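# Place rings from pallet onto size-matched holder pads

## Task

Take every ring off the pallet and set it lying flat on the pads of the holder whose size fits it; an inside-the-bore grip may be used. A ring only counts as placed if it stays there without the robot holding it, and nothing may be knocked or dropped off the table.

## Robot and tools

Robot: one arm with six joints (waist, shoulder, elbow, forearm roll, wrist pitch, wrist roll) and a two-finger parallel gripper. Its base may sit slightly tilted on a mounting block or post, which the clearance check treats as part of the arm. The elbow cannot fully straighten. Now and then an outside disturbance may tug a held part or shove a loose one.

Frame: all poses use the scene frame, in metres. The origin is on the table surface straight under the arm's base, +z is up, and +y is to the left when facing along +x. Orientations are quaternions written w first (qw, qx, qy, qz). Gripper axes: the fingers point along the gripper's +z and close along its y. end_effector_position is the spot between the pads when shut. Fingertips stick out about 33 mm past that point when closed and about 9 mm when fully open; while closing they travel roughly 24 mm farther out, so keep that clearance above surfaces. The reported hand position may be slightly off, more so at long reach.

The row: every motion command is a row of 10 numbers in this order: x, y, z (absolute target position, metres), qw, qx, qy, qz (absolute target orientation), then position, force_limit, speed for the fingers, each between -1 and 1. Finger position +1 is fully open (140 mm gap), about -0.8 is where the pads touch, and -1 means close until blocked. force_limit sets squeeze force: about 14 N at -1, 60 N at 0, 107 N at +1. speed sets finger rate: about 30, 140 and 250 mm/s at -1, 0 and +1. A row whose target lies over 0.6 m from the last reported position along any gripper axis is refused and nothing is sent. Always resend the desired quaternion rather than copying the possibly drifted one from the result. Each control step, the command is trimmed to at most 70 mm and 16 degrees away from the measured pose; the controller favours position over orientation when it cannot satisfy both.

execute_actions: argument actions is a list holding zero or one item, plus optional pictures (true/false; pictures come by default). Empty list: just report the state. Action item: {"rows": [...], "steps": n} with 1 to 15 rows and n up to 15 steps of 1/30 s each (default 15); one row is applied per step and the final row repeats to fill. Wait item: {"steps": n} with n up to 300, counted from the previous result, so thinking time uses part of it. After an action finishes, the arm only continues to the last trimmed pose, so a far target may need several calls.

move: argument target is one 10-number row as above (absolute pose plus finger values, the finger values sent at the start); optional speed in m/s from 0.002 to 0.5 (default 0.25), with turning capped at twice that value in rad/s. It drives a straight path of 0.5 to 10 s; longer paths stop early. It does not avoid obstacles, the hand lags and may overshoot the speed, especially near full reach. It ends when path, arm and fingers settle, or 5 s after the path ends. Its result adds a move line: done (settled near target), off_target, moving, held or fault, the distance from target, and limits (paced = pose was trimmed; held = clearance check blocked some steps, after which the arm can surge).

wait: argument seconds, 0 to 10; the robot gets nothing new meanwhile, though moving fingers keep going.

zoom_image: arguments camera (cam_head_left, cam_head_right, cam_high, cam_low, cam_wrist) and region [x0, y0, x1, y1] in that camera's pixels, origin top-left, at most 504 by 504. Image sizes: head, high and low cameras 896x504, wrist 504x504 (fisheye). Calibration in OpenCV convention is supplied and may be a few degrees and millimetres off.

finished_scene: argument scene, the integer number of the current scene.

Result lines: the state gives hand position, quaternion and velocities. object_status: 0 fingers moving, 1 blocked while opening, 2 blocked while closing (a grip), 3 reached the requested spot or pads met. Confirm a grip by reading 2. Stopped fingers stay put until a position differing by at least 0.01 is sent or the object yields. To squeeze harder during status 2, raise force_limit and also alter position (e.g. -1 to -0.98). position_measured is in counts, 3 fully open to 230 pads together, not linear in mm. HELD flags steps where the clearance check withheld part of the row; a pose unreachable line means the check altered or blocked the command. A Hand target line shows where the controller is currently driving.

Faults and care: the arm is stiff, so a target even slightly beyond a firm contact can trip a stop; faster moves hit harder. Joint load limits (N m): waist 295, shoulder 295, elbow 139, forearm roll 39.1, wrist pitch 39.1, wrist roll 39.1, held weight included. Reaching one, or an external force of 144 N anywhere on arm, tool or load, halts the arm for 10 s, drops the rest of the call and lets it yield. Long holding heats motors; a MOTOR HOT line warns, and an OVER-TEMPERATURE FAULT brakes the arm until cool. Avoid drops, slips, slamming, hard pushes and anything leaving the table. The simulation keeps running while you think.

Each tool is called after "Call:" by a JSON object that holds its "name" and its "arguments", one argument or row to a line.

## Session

Call:
{"name": "execute_actions", "arguments": {
  "actions": []
}}

Scene clock: 0.00 s of 9600.00 s.
end_effector_position=(+0.5496, -0.2103, +0.3454) position_measured=3 object_status=3 end_effector_quat_wxyz=(-0.044, +0.996, +0.051, +0.052) end_effector_velocity=(-0.001, -0.000, -0.000) end_effector_angular_velocity=(+0.001, +0.001, +0.000)
Joint positions: [-0.538  0.032  1.756  0.139  1.309  0.933]
Joint velocities: [-0.001  0.     0.    -0.     0.001 -0.001]
Hand target: +0.550, -0.210, +0.345; -0.044, +0.996, +0.051, +0.052
camera_calibration (this result's frames):
cam_wrist: T_world_to_cam=[[0.212079, -0.973812, -0.0819293, -0.29518], [-0.953716, -0.224532, 0.200027, 0.405034], [-0.213184, 0.0357159, -0.976359, 0.646307], [0, 0, 0, 1]] pos_world=[0.586671, -0.219591, 0.525827]

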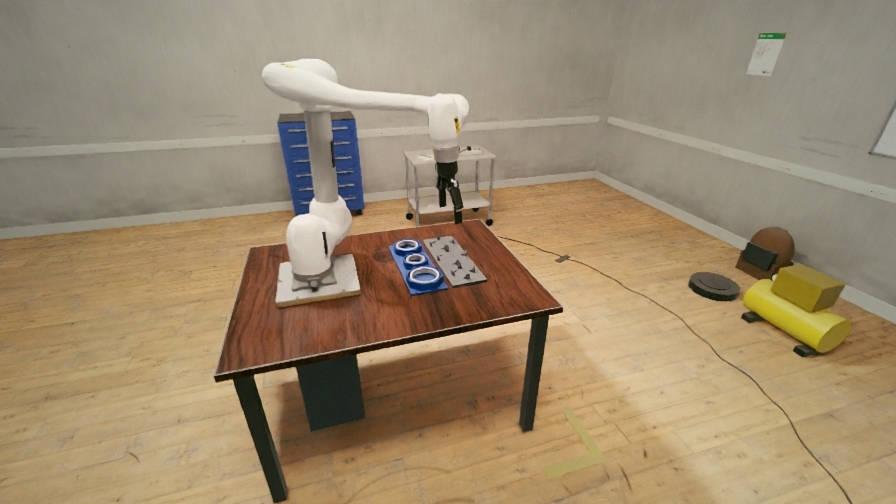

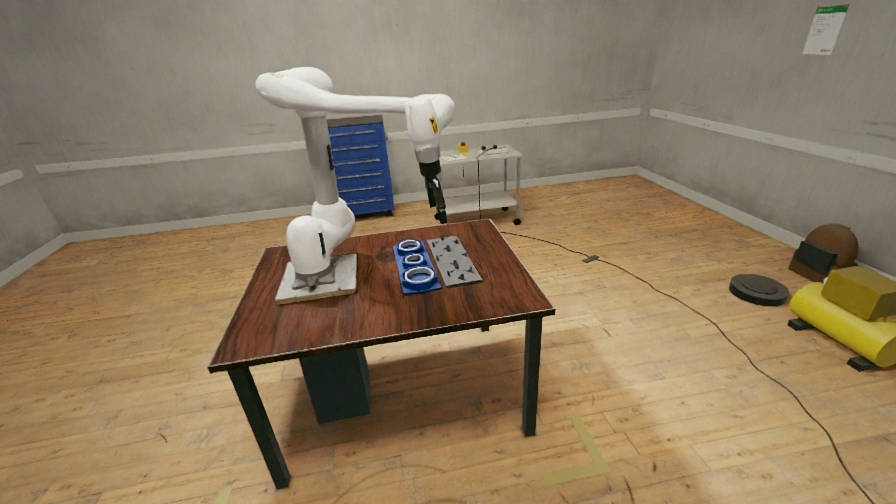

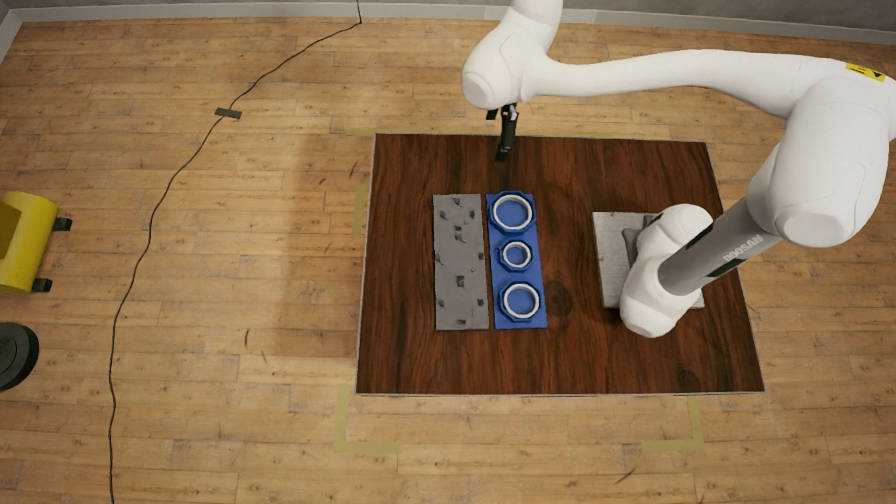

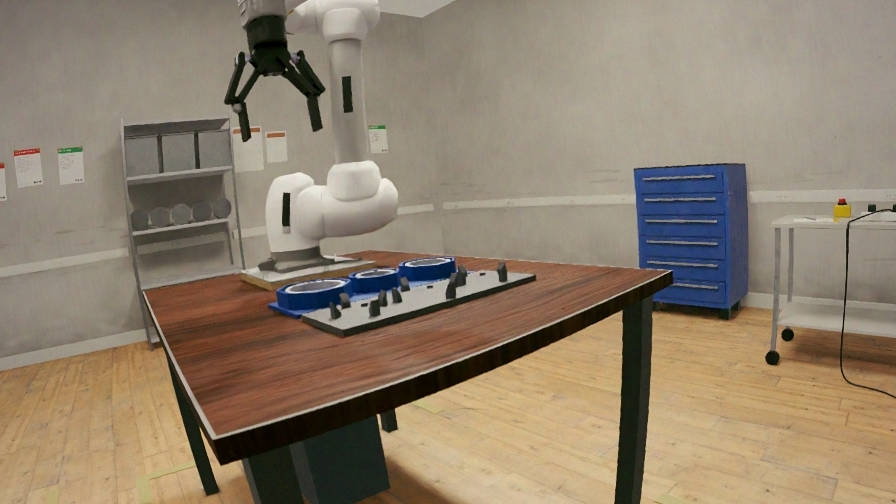

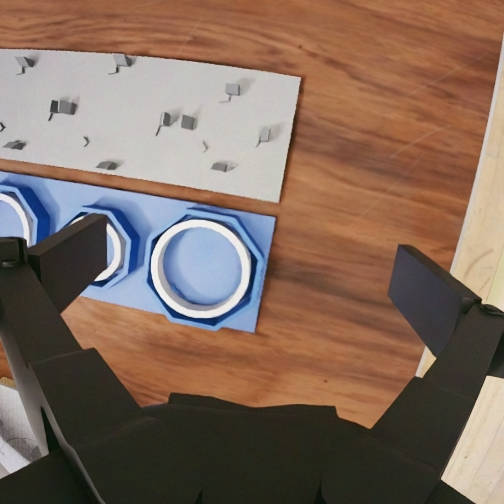

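Call:
{"name": "zoom_image", "arguments": {
  "camera": "cam_high",
  "region": [410, 180, 570, 340]
}}

Region (410, 180, 570, 340) of cam_high's 896x504 image, scaled by 3.150, with more detail than that image has.

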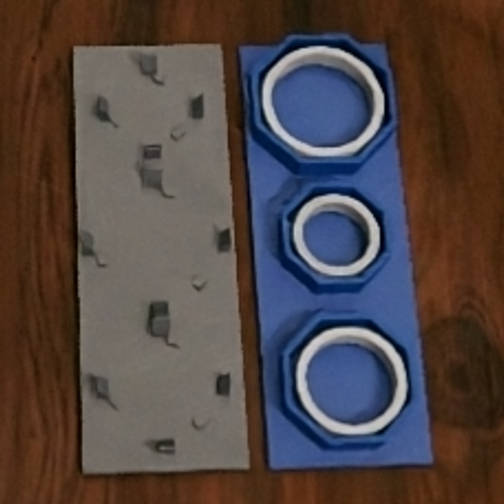

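Call:
{"name": "move", "arguments": {
  "target": [0.457,-0.14,0.09,0,0.917,0.399,0,0.1,0,0]
}}

Scene clock: 10.93 s of 9600.00 s.
end_effector_position=(+0.4569, -0.1399, +0.0902) position_measured=117 object_status=3 end_effector_quat_wxyz=(-0.000, +0.917, +0.399, +0.000) end_effector_velocity=(-0.000, +0.000, -0.000) end_effector_angular_velocity=(-0.001, -0.001, +0.003)
Joint positions: [-0.408  0.09   2.206  0.005  0.84   0.374]
Joint velocities: [ 0.    -0.     0.002 -0.001 -0.002 -0.003]
Hand target: +0.457, -0.140, +0.090; -0.000, +0.917, +0.399, +0.000
Off the commanded pose: 0.000 m, 0 deg.
After step 90, 6.00 s passed at rest.
move: done
camera_calibration (this result's frames):
cam_wrist: T_world_to_cam=[[0.800334, -0.59945, -0.0111435, -0.450618], [-0.566462, -0.76212, 0.31352, 0.121099], [-0.196432, -0.244609, -0.949516, 0.325521], [0, 0, 0, 1]] pos_world=[0.493187, -0.0982057, 0.266099]

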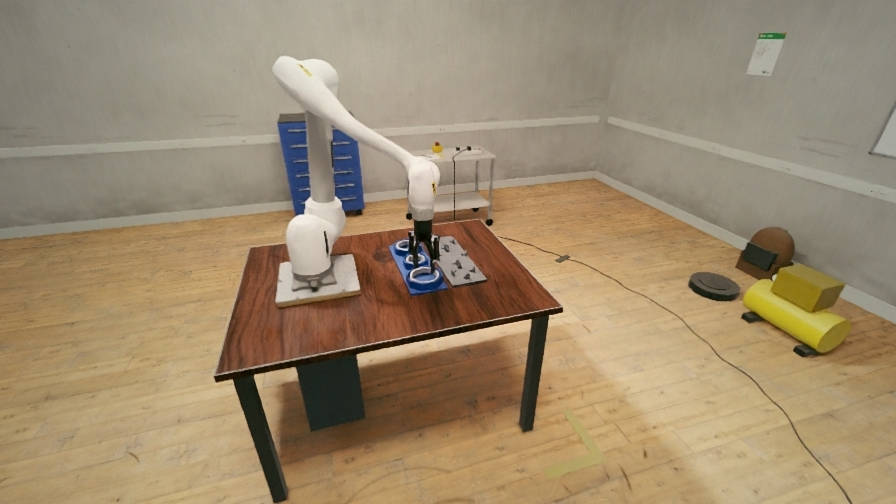

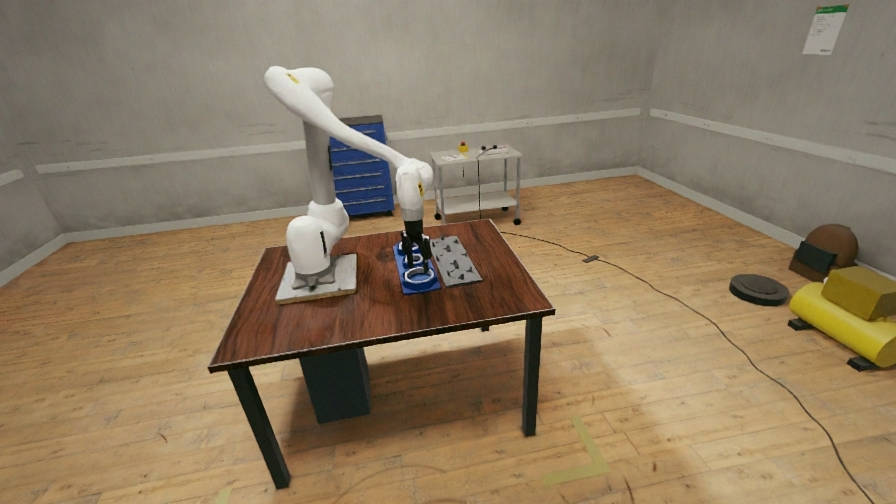

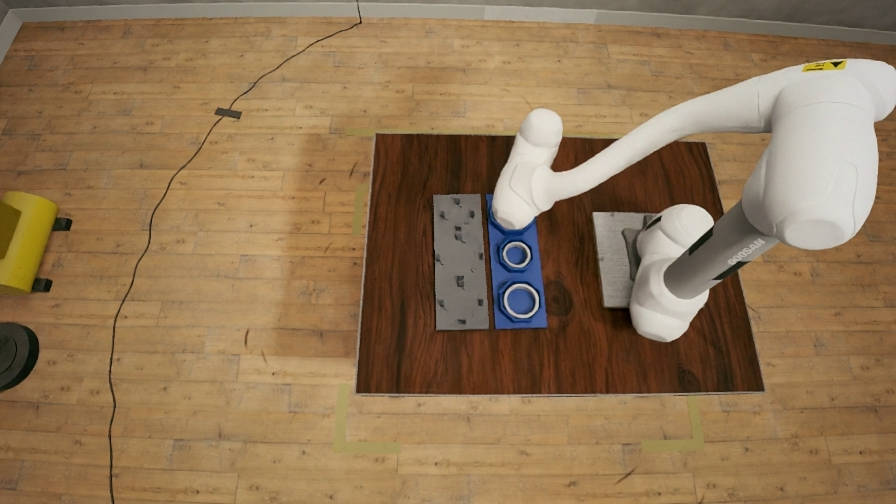

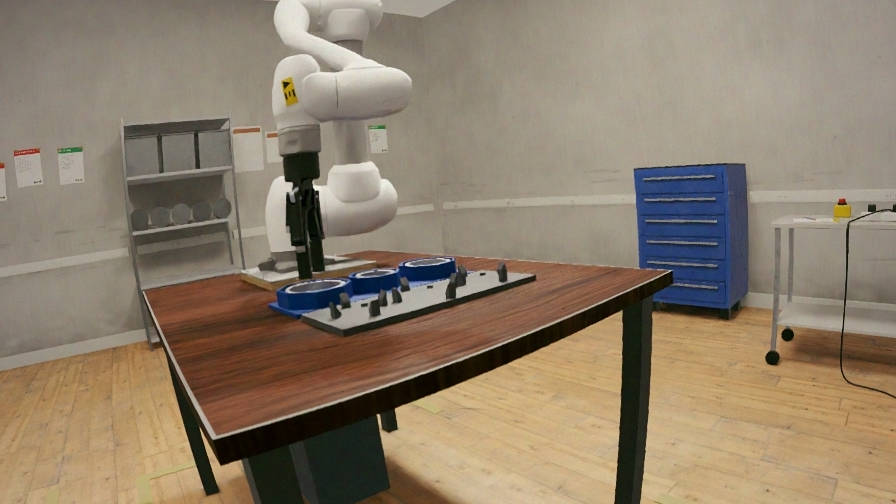

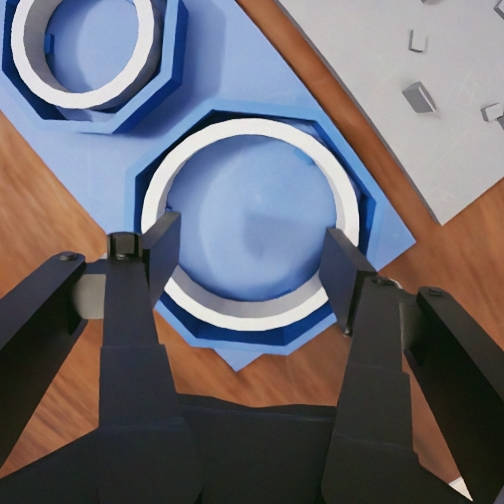

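Call:
{"name": "move", "arguments": {
  "target": [0.456,-0.1365,0.044,0,0.917,0.399,0,0.1,0,0],
  "speed": 0.06
}}

Call:
{"name": "execute_actions", "arguments": {
  "actions": [
    {"rows":[[0.456,-0.1365,0.044,0,0.917,0.399,0,1,0,-0.5]],"steps":15}
  ],
  "pictures": false
}}

Call:
{"name": "move", "arguments": {
  "target": [0.456,-0.1365,0.10,0,0.917,0.399,0,1,0,-0.5],
  "speed": 0.1
}}

Call:
{"name": "move", "arguments": {
  "target": [0.631,0.016,0.088,0,0.917,0.399,0,1,0,-0.5]
}}

Scene clock: 17.87 s of 9600.00 s.
end_effector_position=(+0.4560, -0.1365, +0.0441) position_measured=117 object_status=3 end_effector_quat_wxyz=(-0.000, +0.917, +0.399, +0.000) end_effector_velocity=(-0.000, +0.001, -0.002) end_effector_angular_velocity=(+0.003, +0.001, -0.001)
Joint positions: [-0.401  0.153  2.246  0.006  0.736  0.38 ]
Joint velocities: [ 0.001  0.003  0.001  0.003 -0.002  0.   ]
Hand target: +0.456, -0.136, +0.044; -0.000, +0.917, +0.399, +0.000
Off the commanded pose: 0.000 m, 0 deg.
After step 90, 2.83 s passed at rest.
move: done
camera_calibration (this result's frames):
cam_wrist: T_world_to_cam=[[0.800282, -0.599519, -0.0112094, -0.448321], [-0.566486, -0.762051, 0.313644, 0.137636], [-0.196578, -0.244654, -0.949474, 0.282474], [0, 0, 0, 1]] pos_world=[0.49228, -0.0947835, 0.220008]

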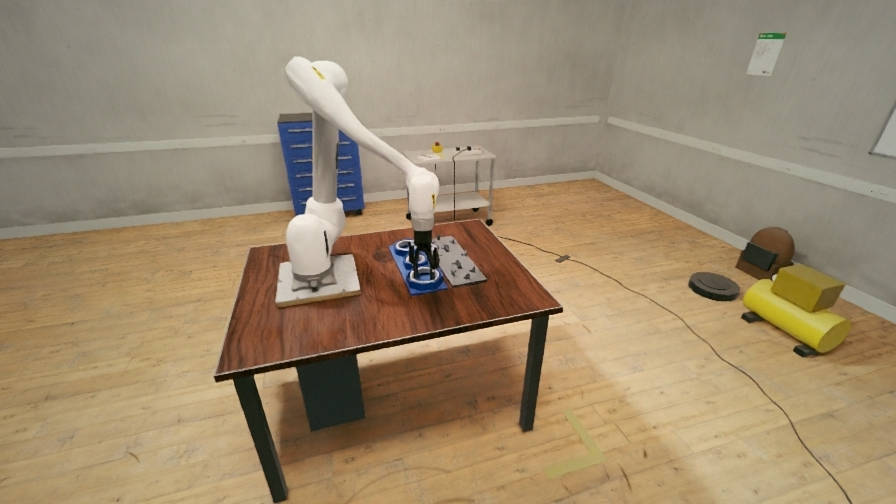

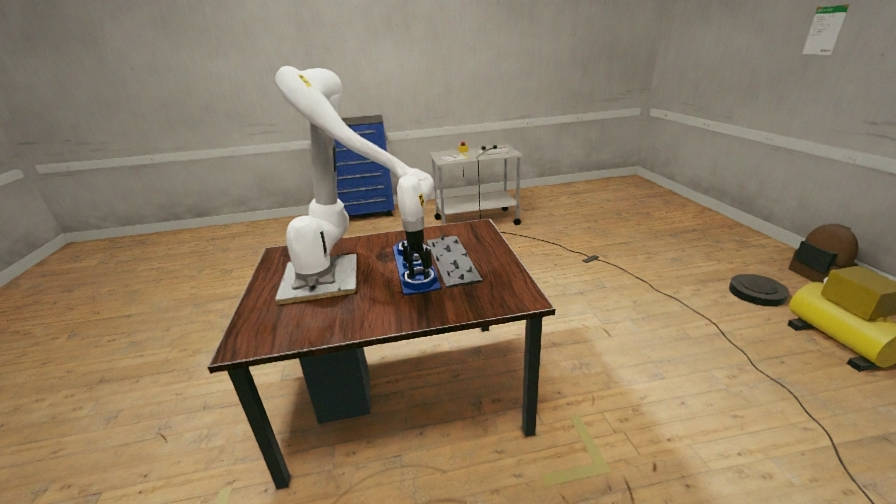

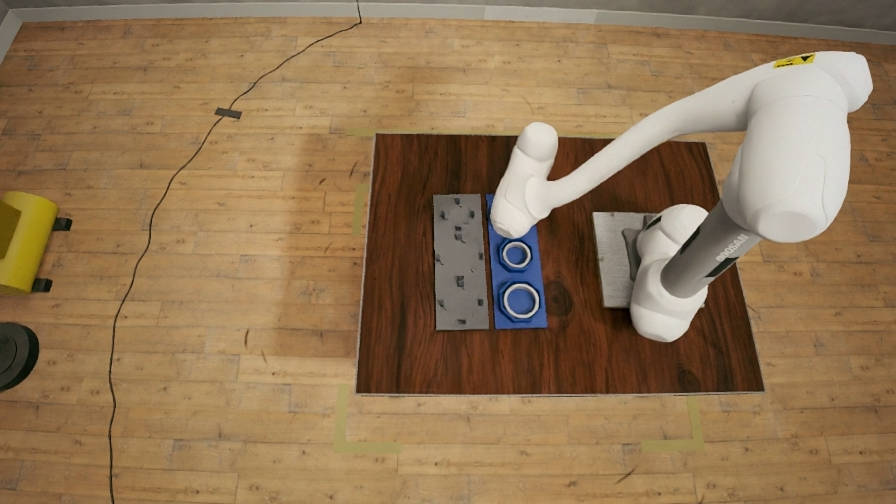

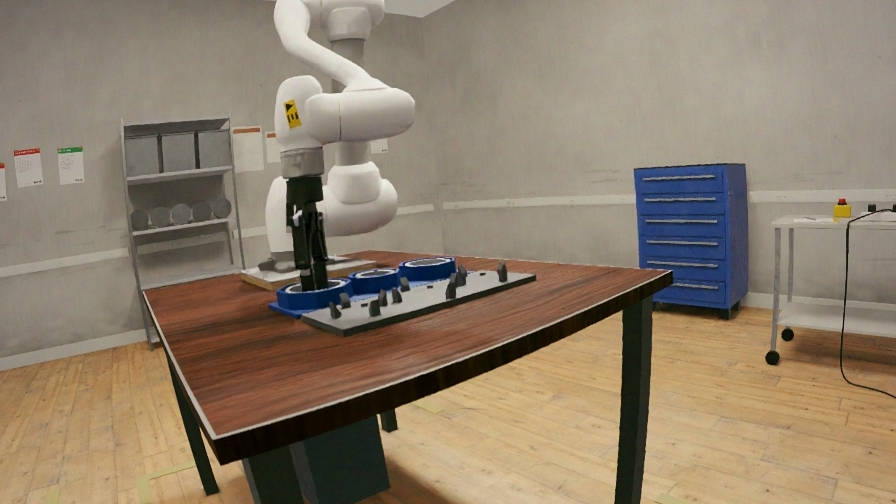

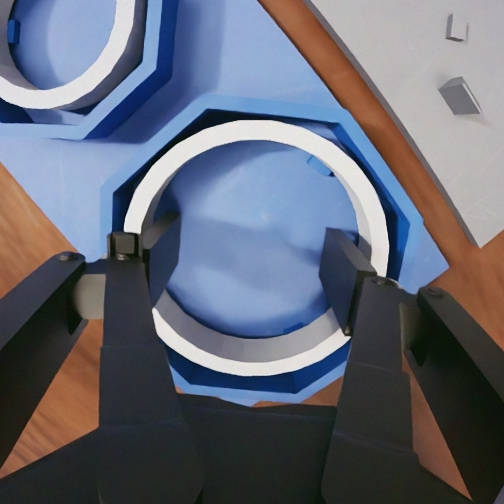

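Scene clock: 18.37 s of 9600.00 s.
end_effector_position=(+0.4560, -0.1365, +0.0440) position_measured=83 object_status=1 end_effector_quat_wxyz=(-0.000, +0.917, +0.399, +0.000) end_effector_velocity=(+0.000, -0.000, -0.000) end_effector_angular_velocity=(+0.001, +0.000, -0.002)
Joint positions: [-0.401  0.153  2.246  0.006  0.736  0.38 ]
Joint velocities: [-0.001  0.001 -0.001  0.001  0.     0.001]
Hand target: +0.456, -0.136, +0.044; -0.000, +0.917, +0.399, +0.000
Off the commanded pose: 0.000 m, 0 deg.
Steps of this call (steps 1 to 15: all 15 steps of this action). Readings (end_effector_position | what the end effector reports):
1: (+0.4560, -0.1365, +0.0441) | position_measured=117 object_status=0
2: (+0.4560, -0.1365, +0.0440) | position_measured=113 object_status=0
4: (+0.4560, -0.1365, +0.0440) | position_measured=104 object_status=0
8: (+0.4560, -0.1365, +0.0440) | position_measured=86 object_status=0
15: the state above

Scene clock: 19.57 s of 9600.00 s.
end_effector_position=(+0.4560, -0.1365, +0.0999) position_measured=83 object_status=1 end_effector_quat_wxyz=(+0.000, +0.917, +0.399, -0.000) end_effector_velocity=(+0.000, -0.001, +0.002) end_effector_angular_velocity=(-0.001, -0.001, -0.000)
Joint positions: [-0.402  0.074  2.2    0.005  0.861  0.38 ]
Joint velocities: [-0.001 -0.002 -0.002 -0.     0.002 -0.   ]
Hand target: +0.456, -0.137, +0.100; +0.000, +0.917, +0.399, -0.000
Off the commanded pose: 0.000 m, 0 deg.
move: done
camera_calibration (this result's frames):
cam_wrist: T_world_to_cam=[[0.800228, -0.599591, -0.0112341, -0.447735], [-0.566526, -0.761978, 0.313748, 0.120148], [-0.196681, -0.244706, -0.94944, 0.335469], [0, 0, 0, 1]] pos_world=[0.492337, -0.094817, 0.275782]

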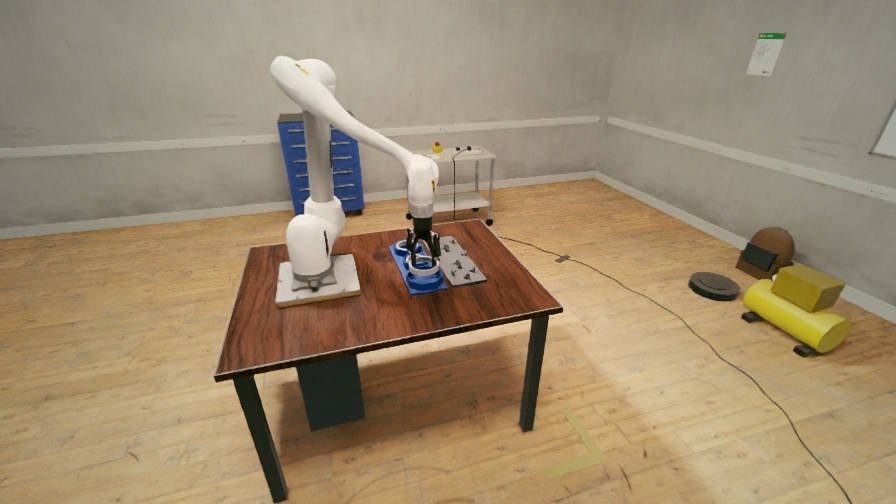

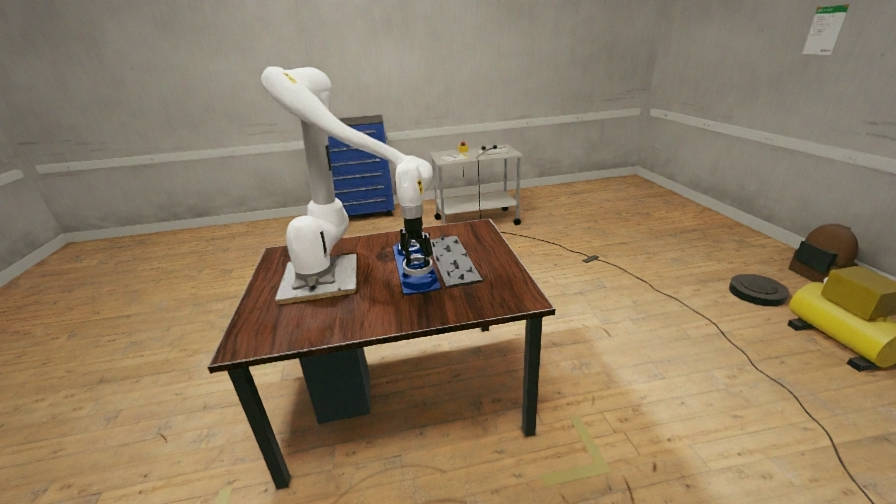

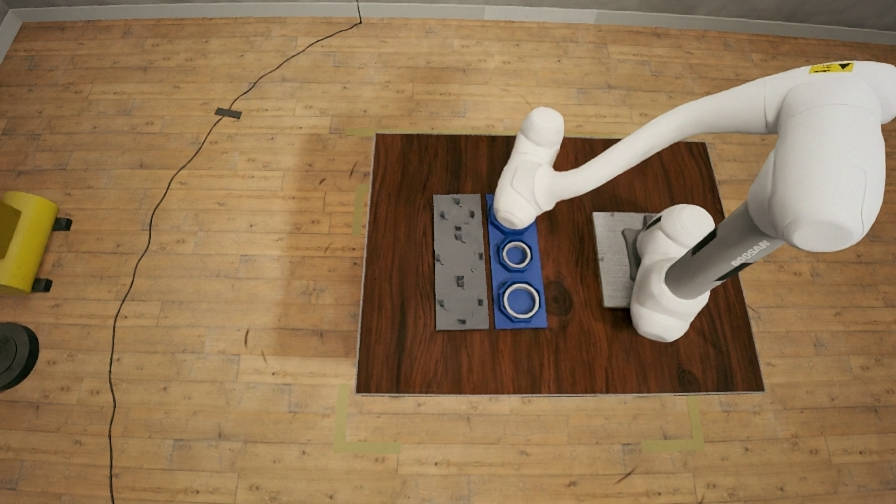

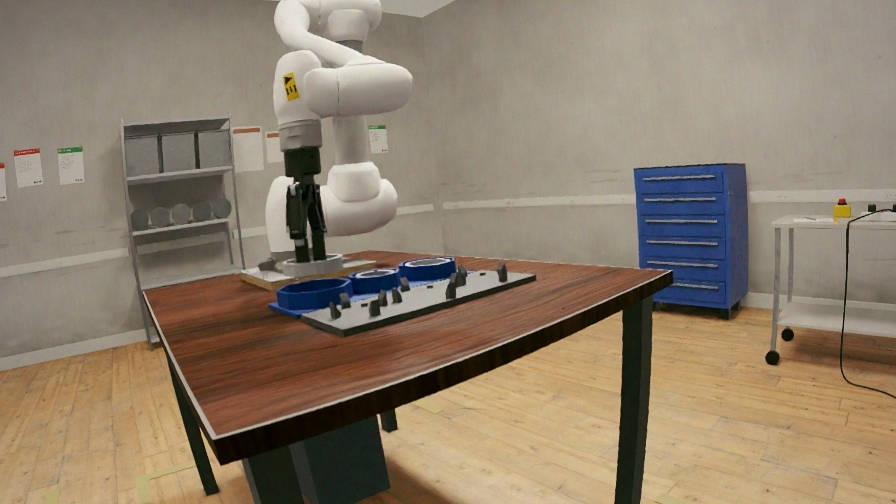

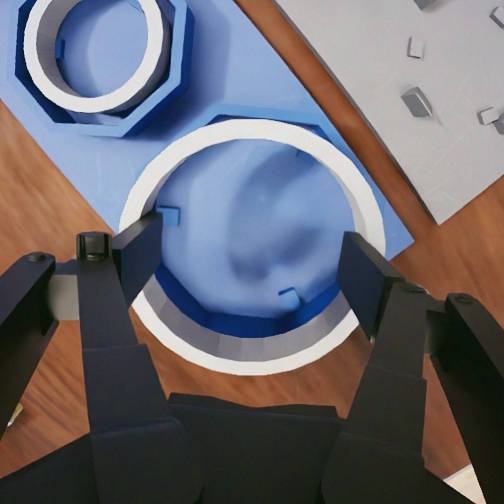

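Scene clock: 21.00 s of 9600.00 s.
end_effector_position=(+0.6310, +0.0160, +0.0879) position_measured=83 object_status=1 end_effector_quat_wxyz=(+0.000, +0.917, +0.399, +0.000) end_effector_velocity=(+0.002, +0.000, +0.000) end_effector_angular_velocity=(-0.001, -0.001, -0.001)
Joint positions: [-0.065  0.307  1.928  0.002  0.899  0.719]
Joint velocities: [ 0.001  0.002 -0.003 -0.001  0.     0.002]
Hand target: +0.631, +0.016, +0.088; +0.000, +0.917, +0.399, +0.000
Off the commanded pose: 0.000 m, 0 deg.
move: done
camera_calibration (this result's frames):
cam_wrist: T_world_to_cam=[[0.800247, -0.599568, -0.0110713, -0.496433], [-0.566569, -0.761994, 0.313632, 0.339278], [-0.19648, -0.244711, -0.94948, 0.395697], [0, 0, 0, 1]] pos_world=[0.66724, 0.0577137, 0.263802]

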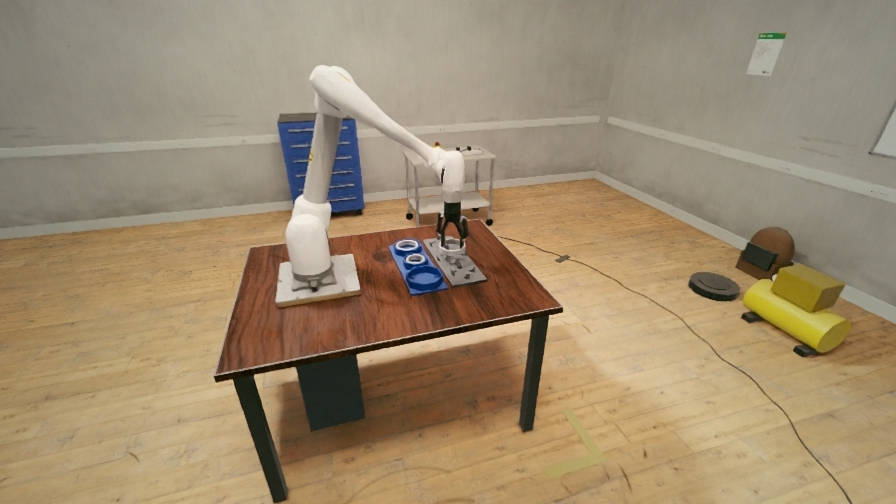

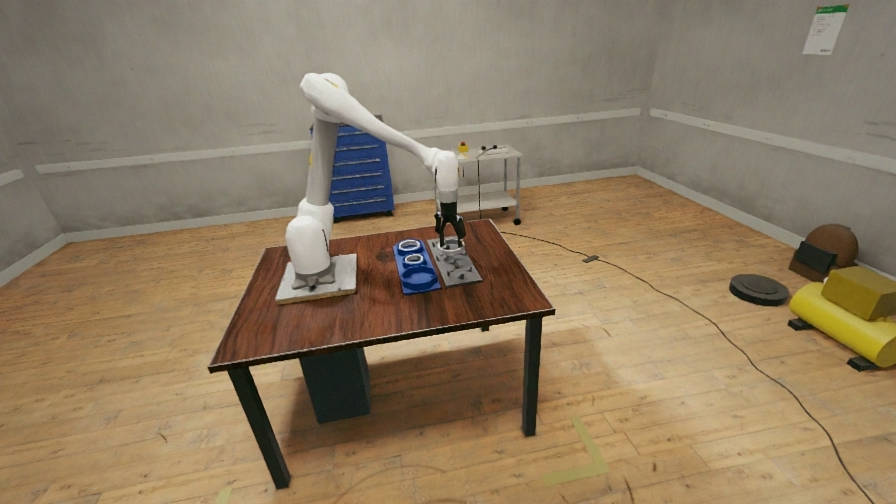

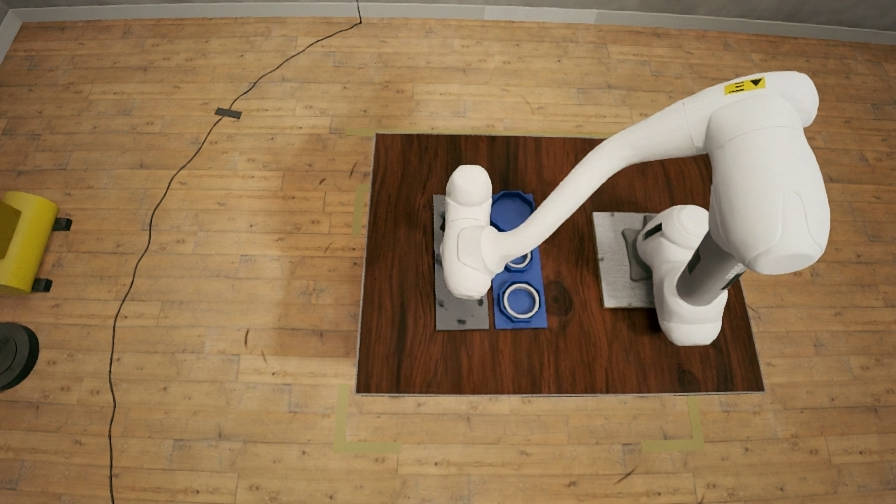

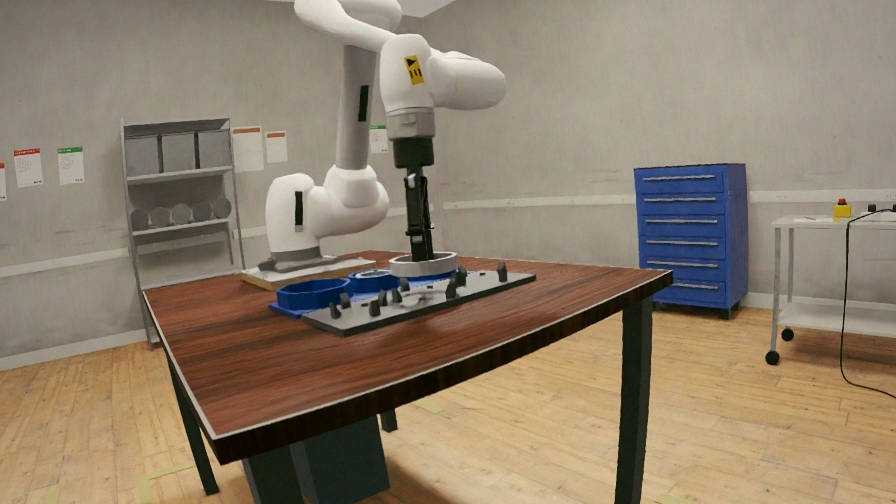

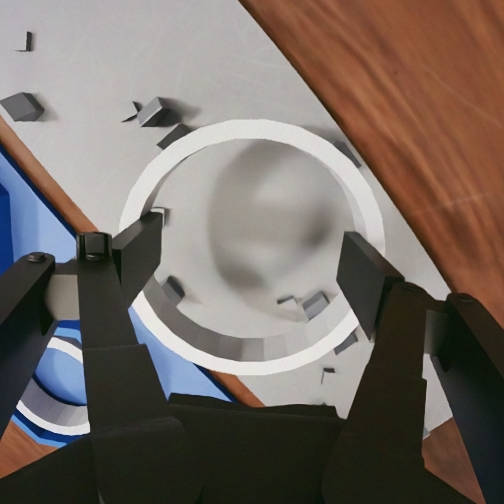

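Call:
{"name": "move", "arguments": {
  "target": [0.631,0.016,0.064,0,0.917,0.399,0,1,0,-0.5],
  "speed": 0.03
}}

Scene clock: 26.37 s of 9600.00 s.
end_effector_position=(+0.6310, +0.0160, +0.0641) position_measured=83 object_status=1 end_effector_quat_wxyz=(-0.000, +0.917, +0.399, +0.000) end_effector_velocity=(+0.000, -0.001, -0.001) end_effector_angular_velocity=(+0.000, -0.000, -0.002)
Joint positions: [-0.065  0.334  1.945  0.002  0.856  0.718]
Joint velocities: [-0.002  0.001  0.001  0.    -0.002  0.001]
Hand target: +0.631, +0.016, +0.064; -0.000, +0.917, +0.399, +0.000
Off the commanded pose: 0.000 m, 0 deg.
After step 90, 1.27 s passed at rest.
move: done
camera_calibration (this result's frames):
cam_wrist: T_world_to_cam=[[0.800302, -0.599492, -0.0112189, -0.496721], [-0.566451, -0.762065, 0.313672, 0.346718], [-0.196593, -0.244677, -0.949465, 0.373165], [0, 0, 0, 1]] pos_world=[0.667288, 0.0577463, 0.239979]

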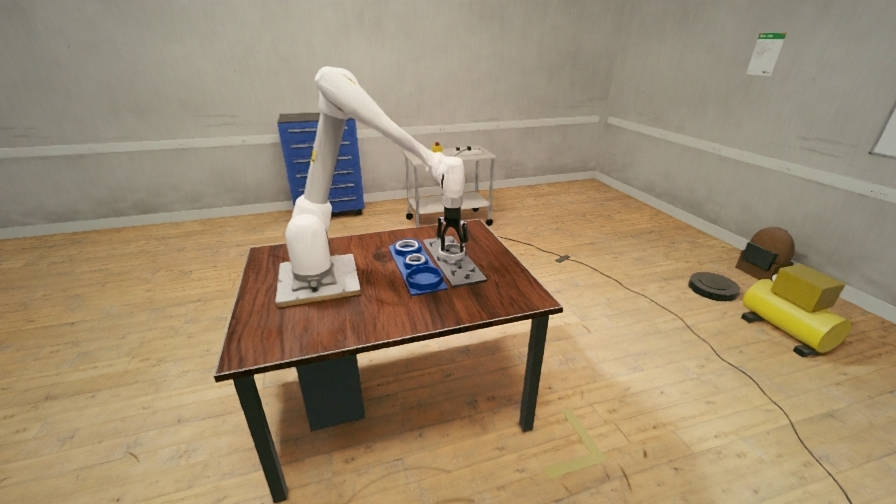

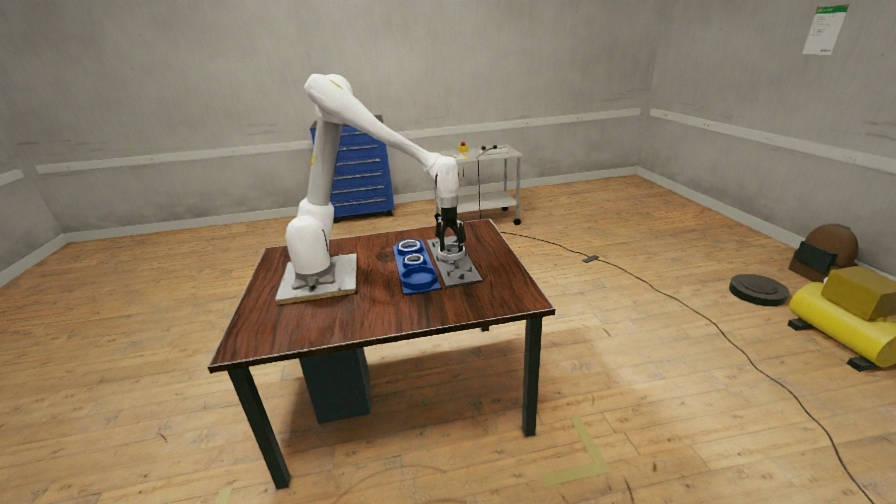

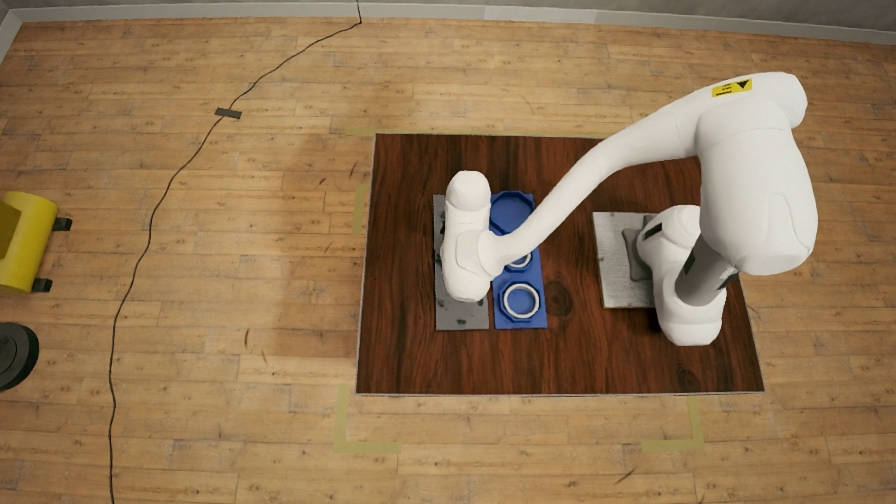

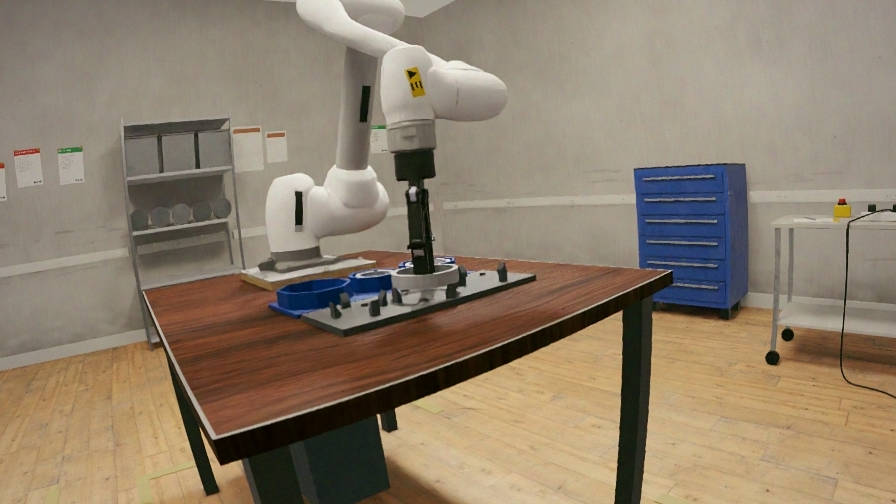

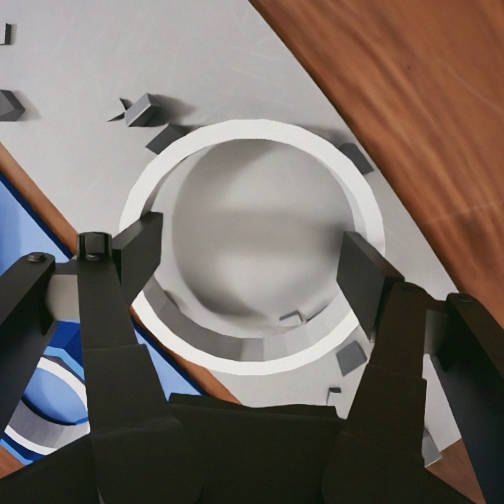

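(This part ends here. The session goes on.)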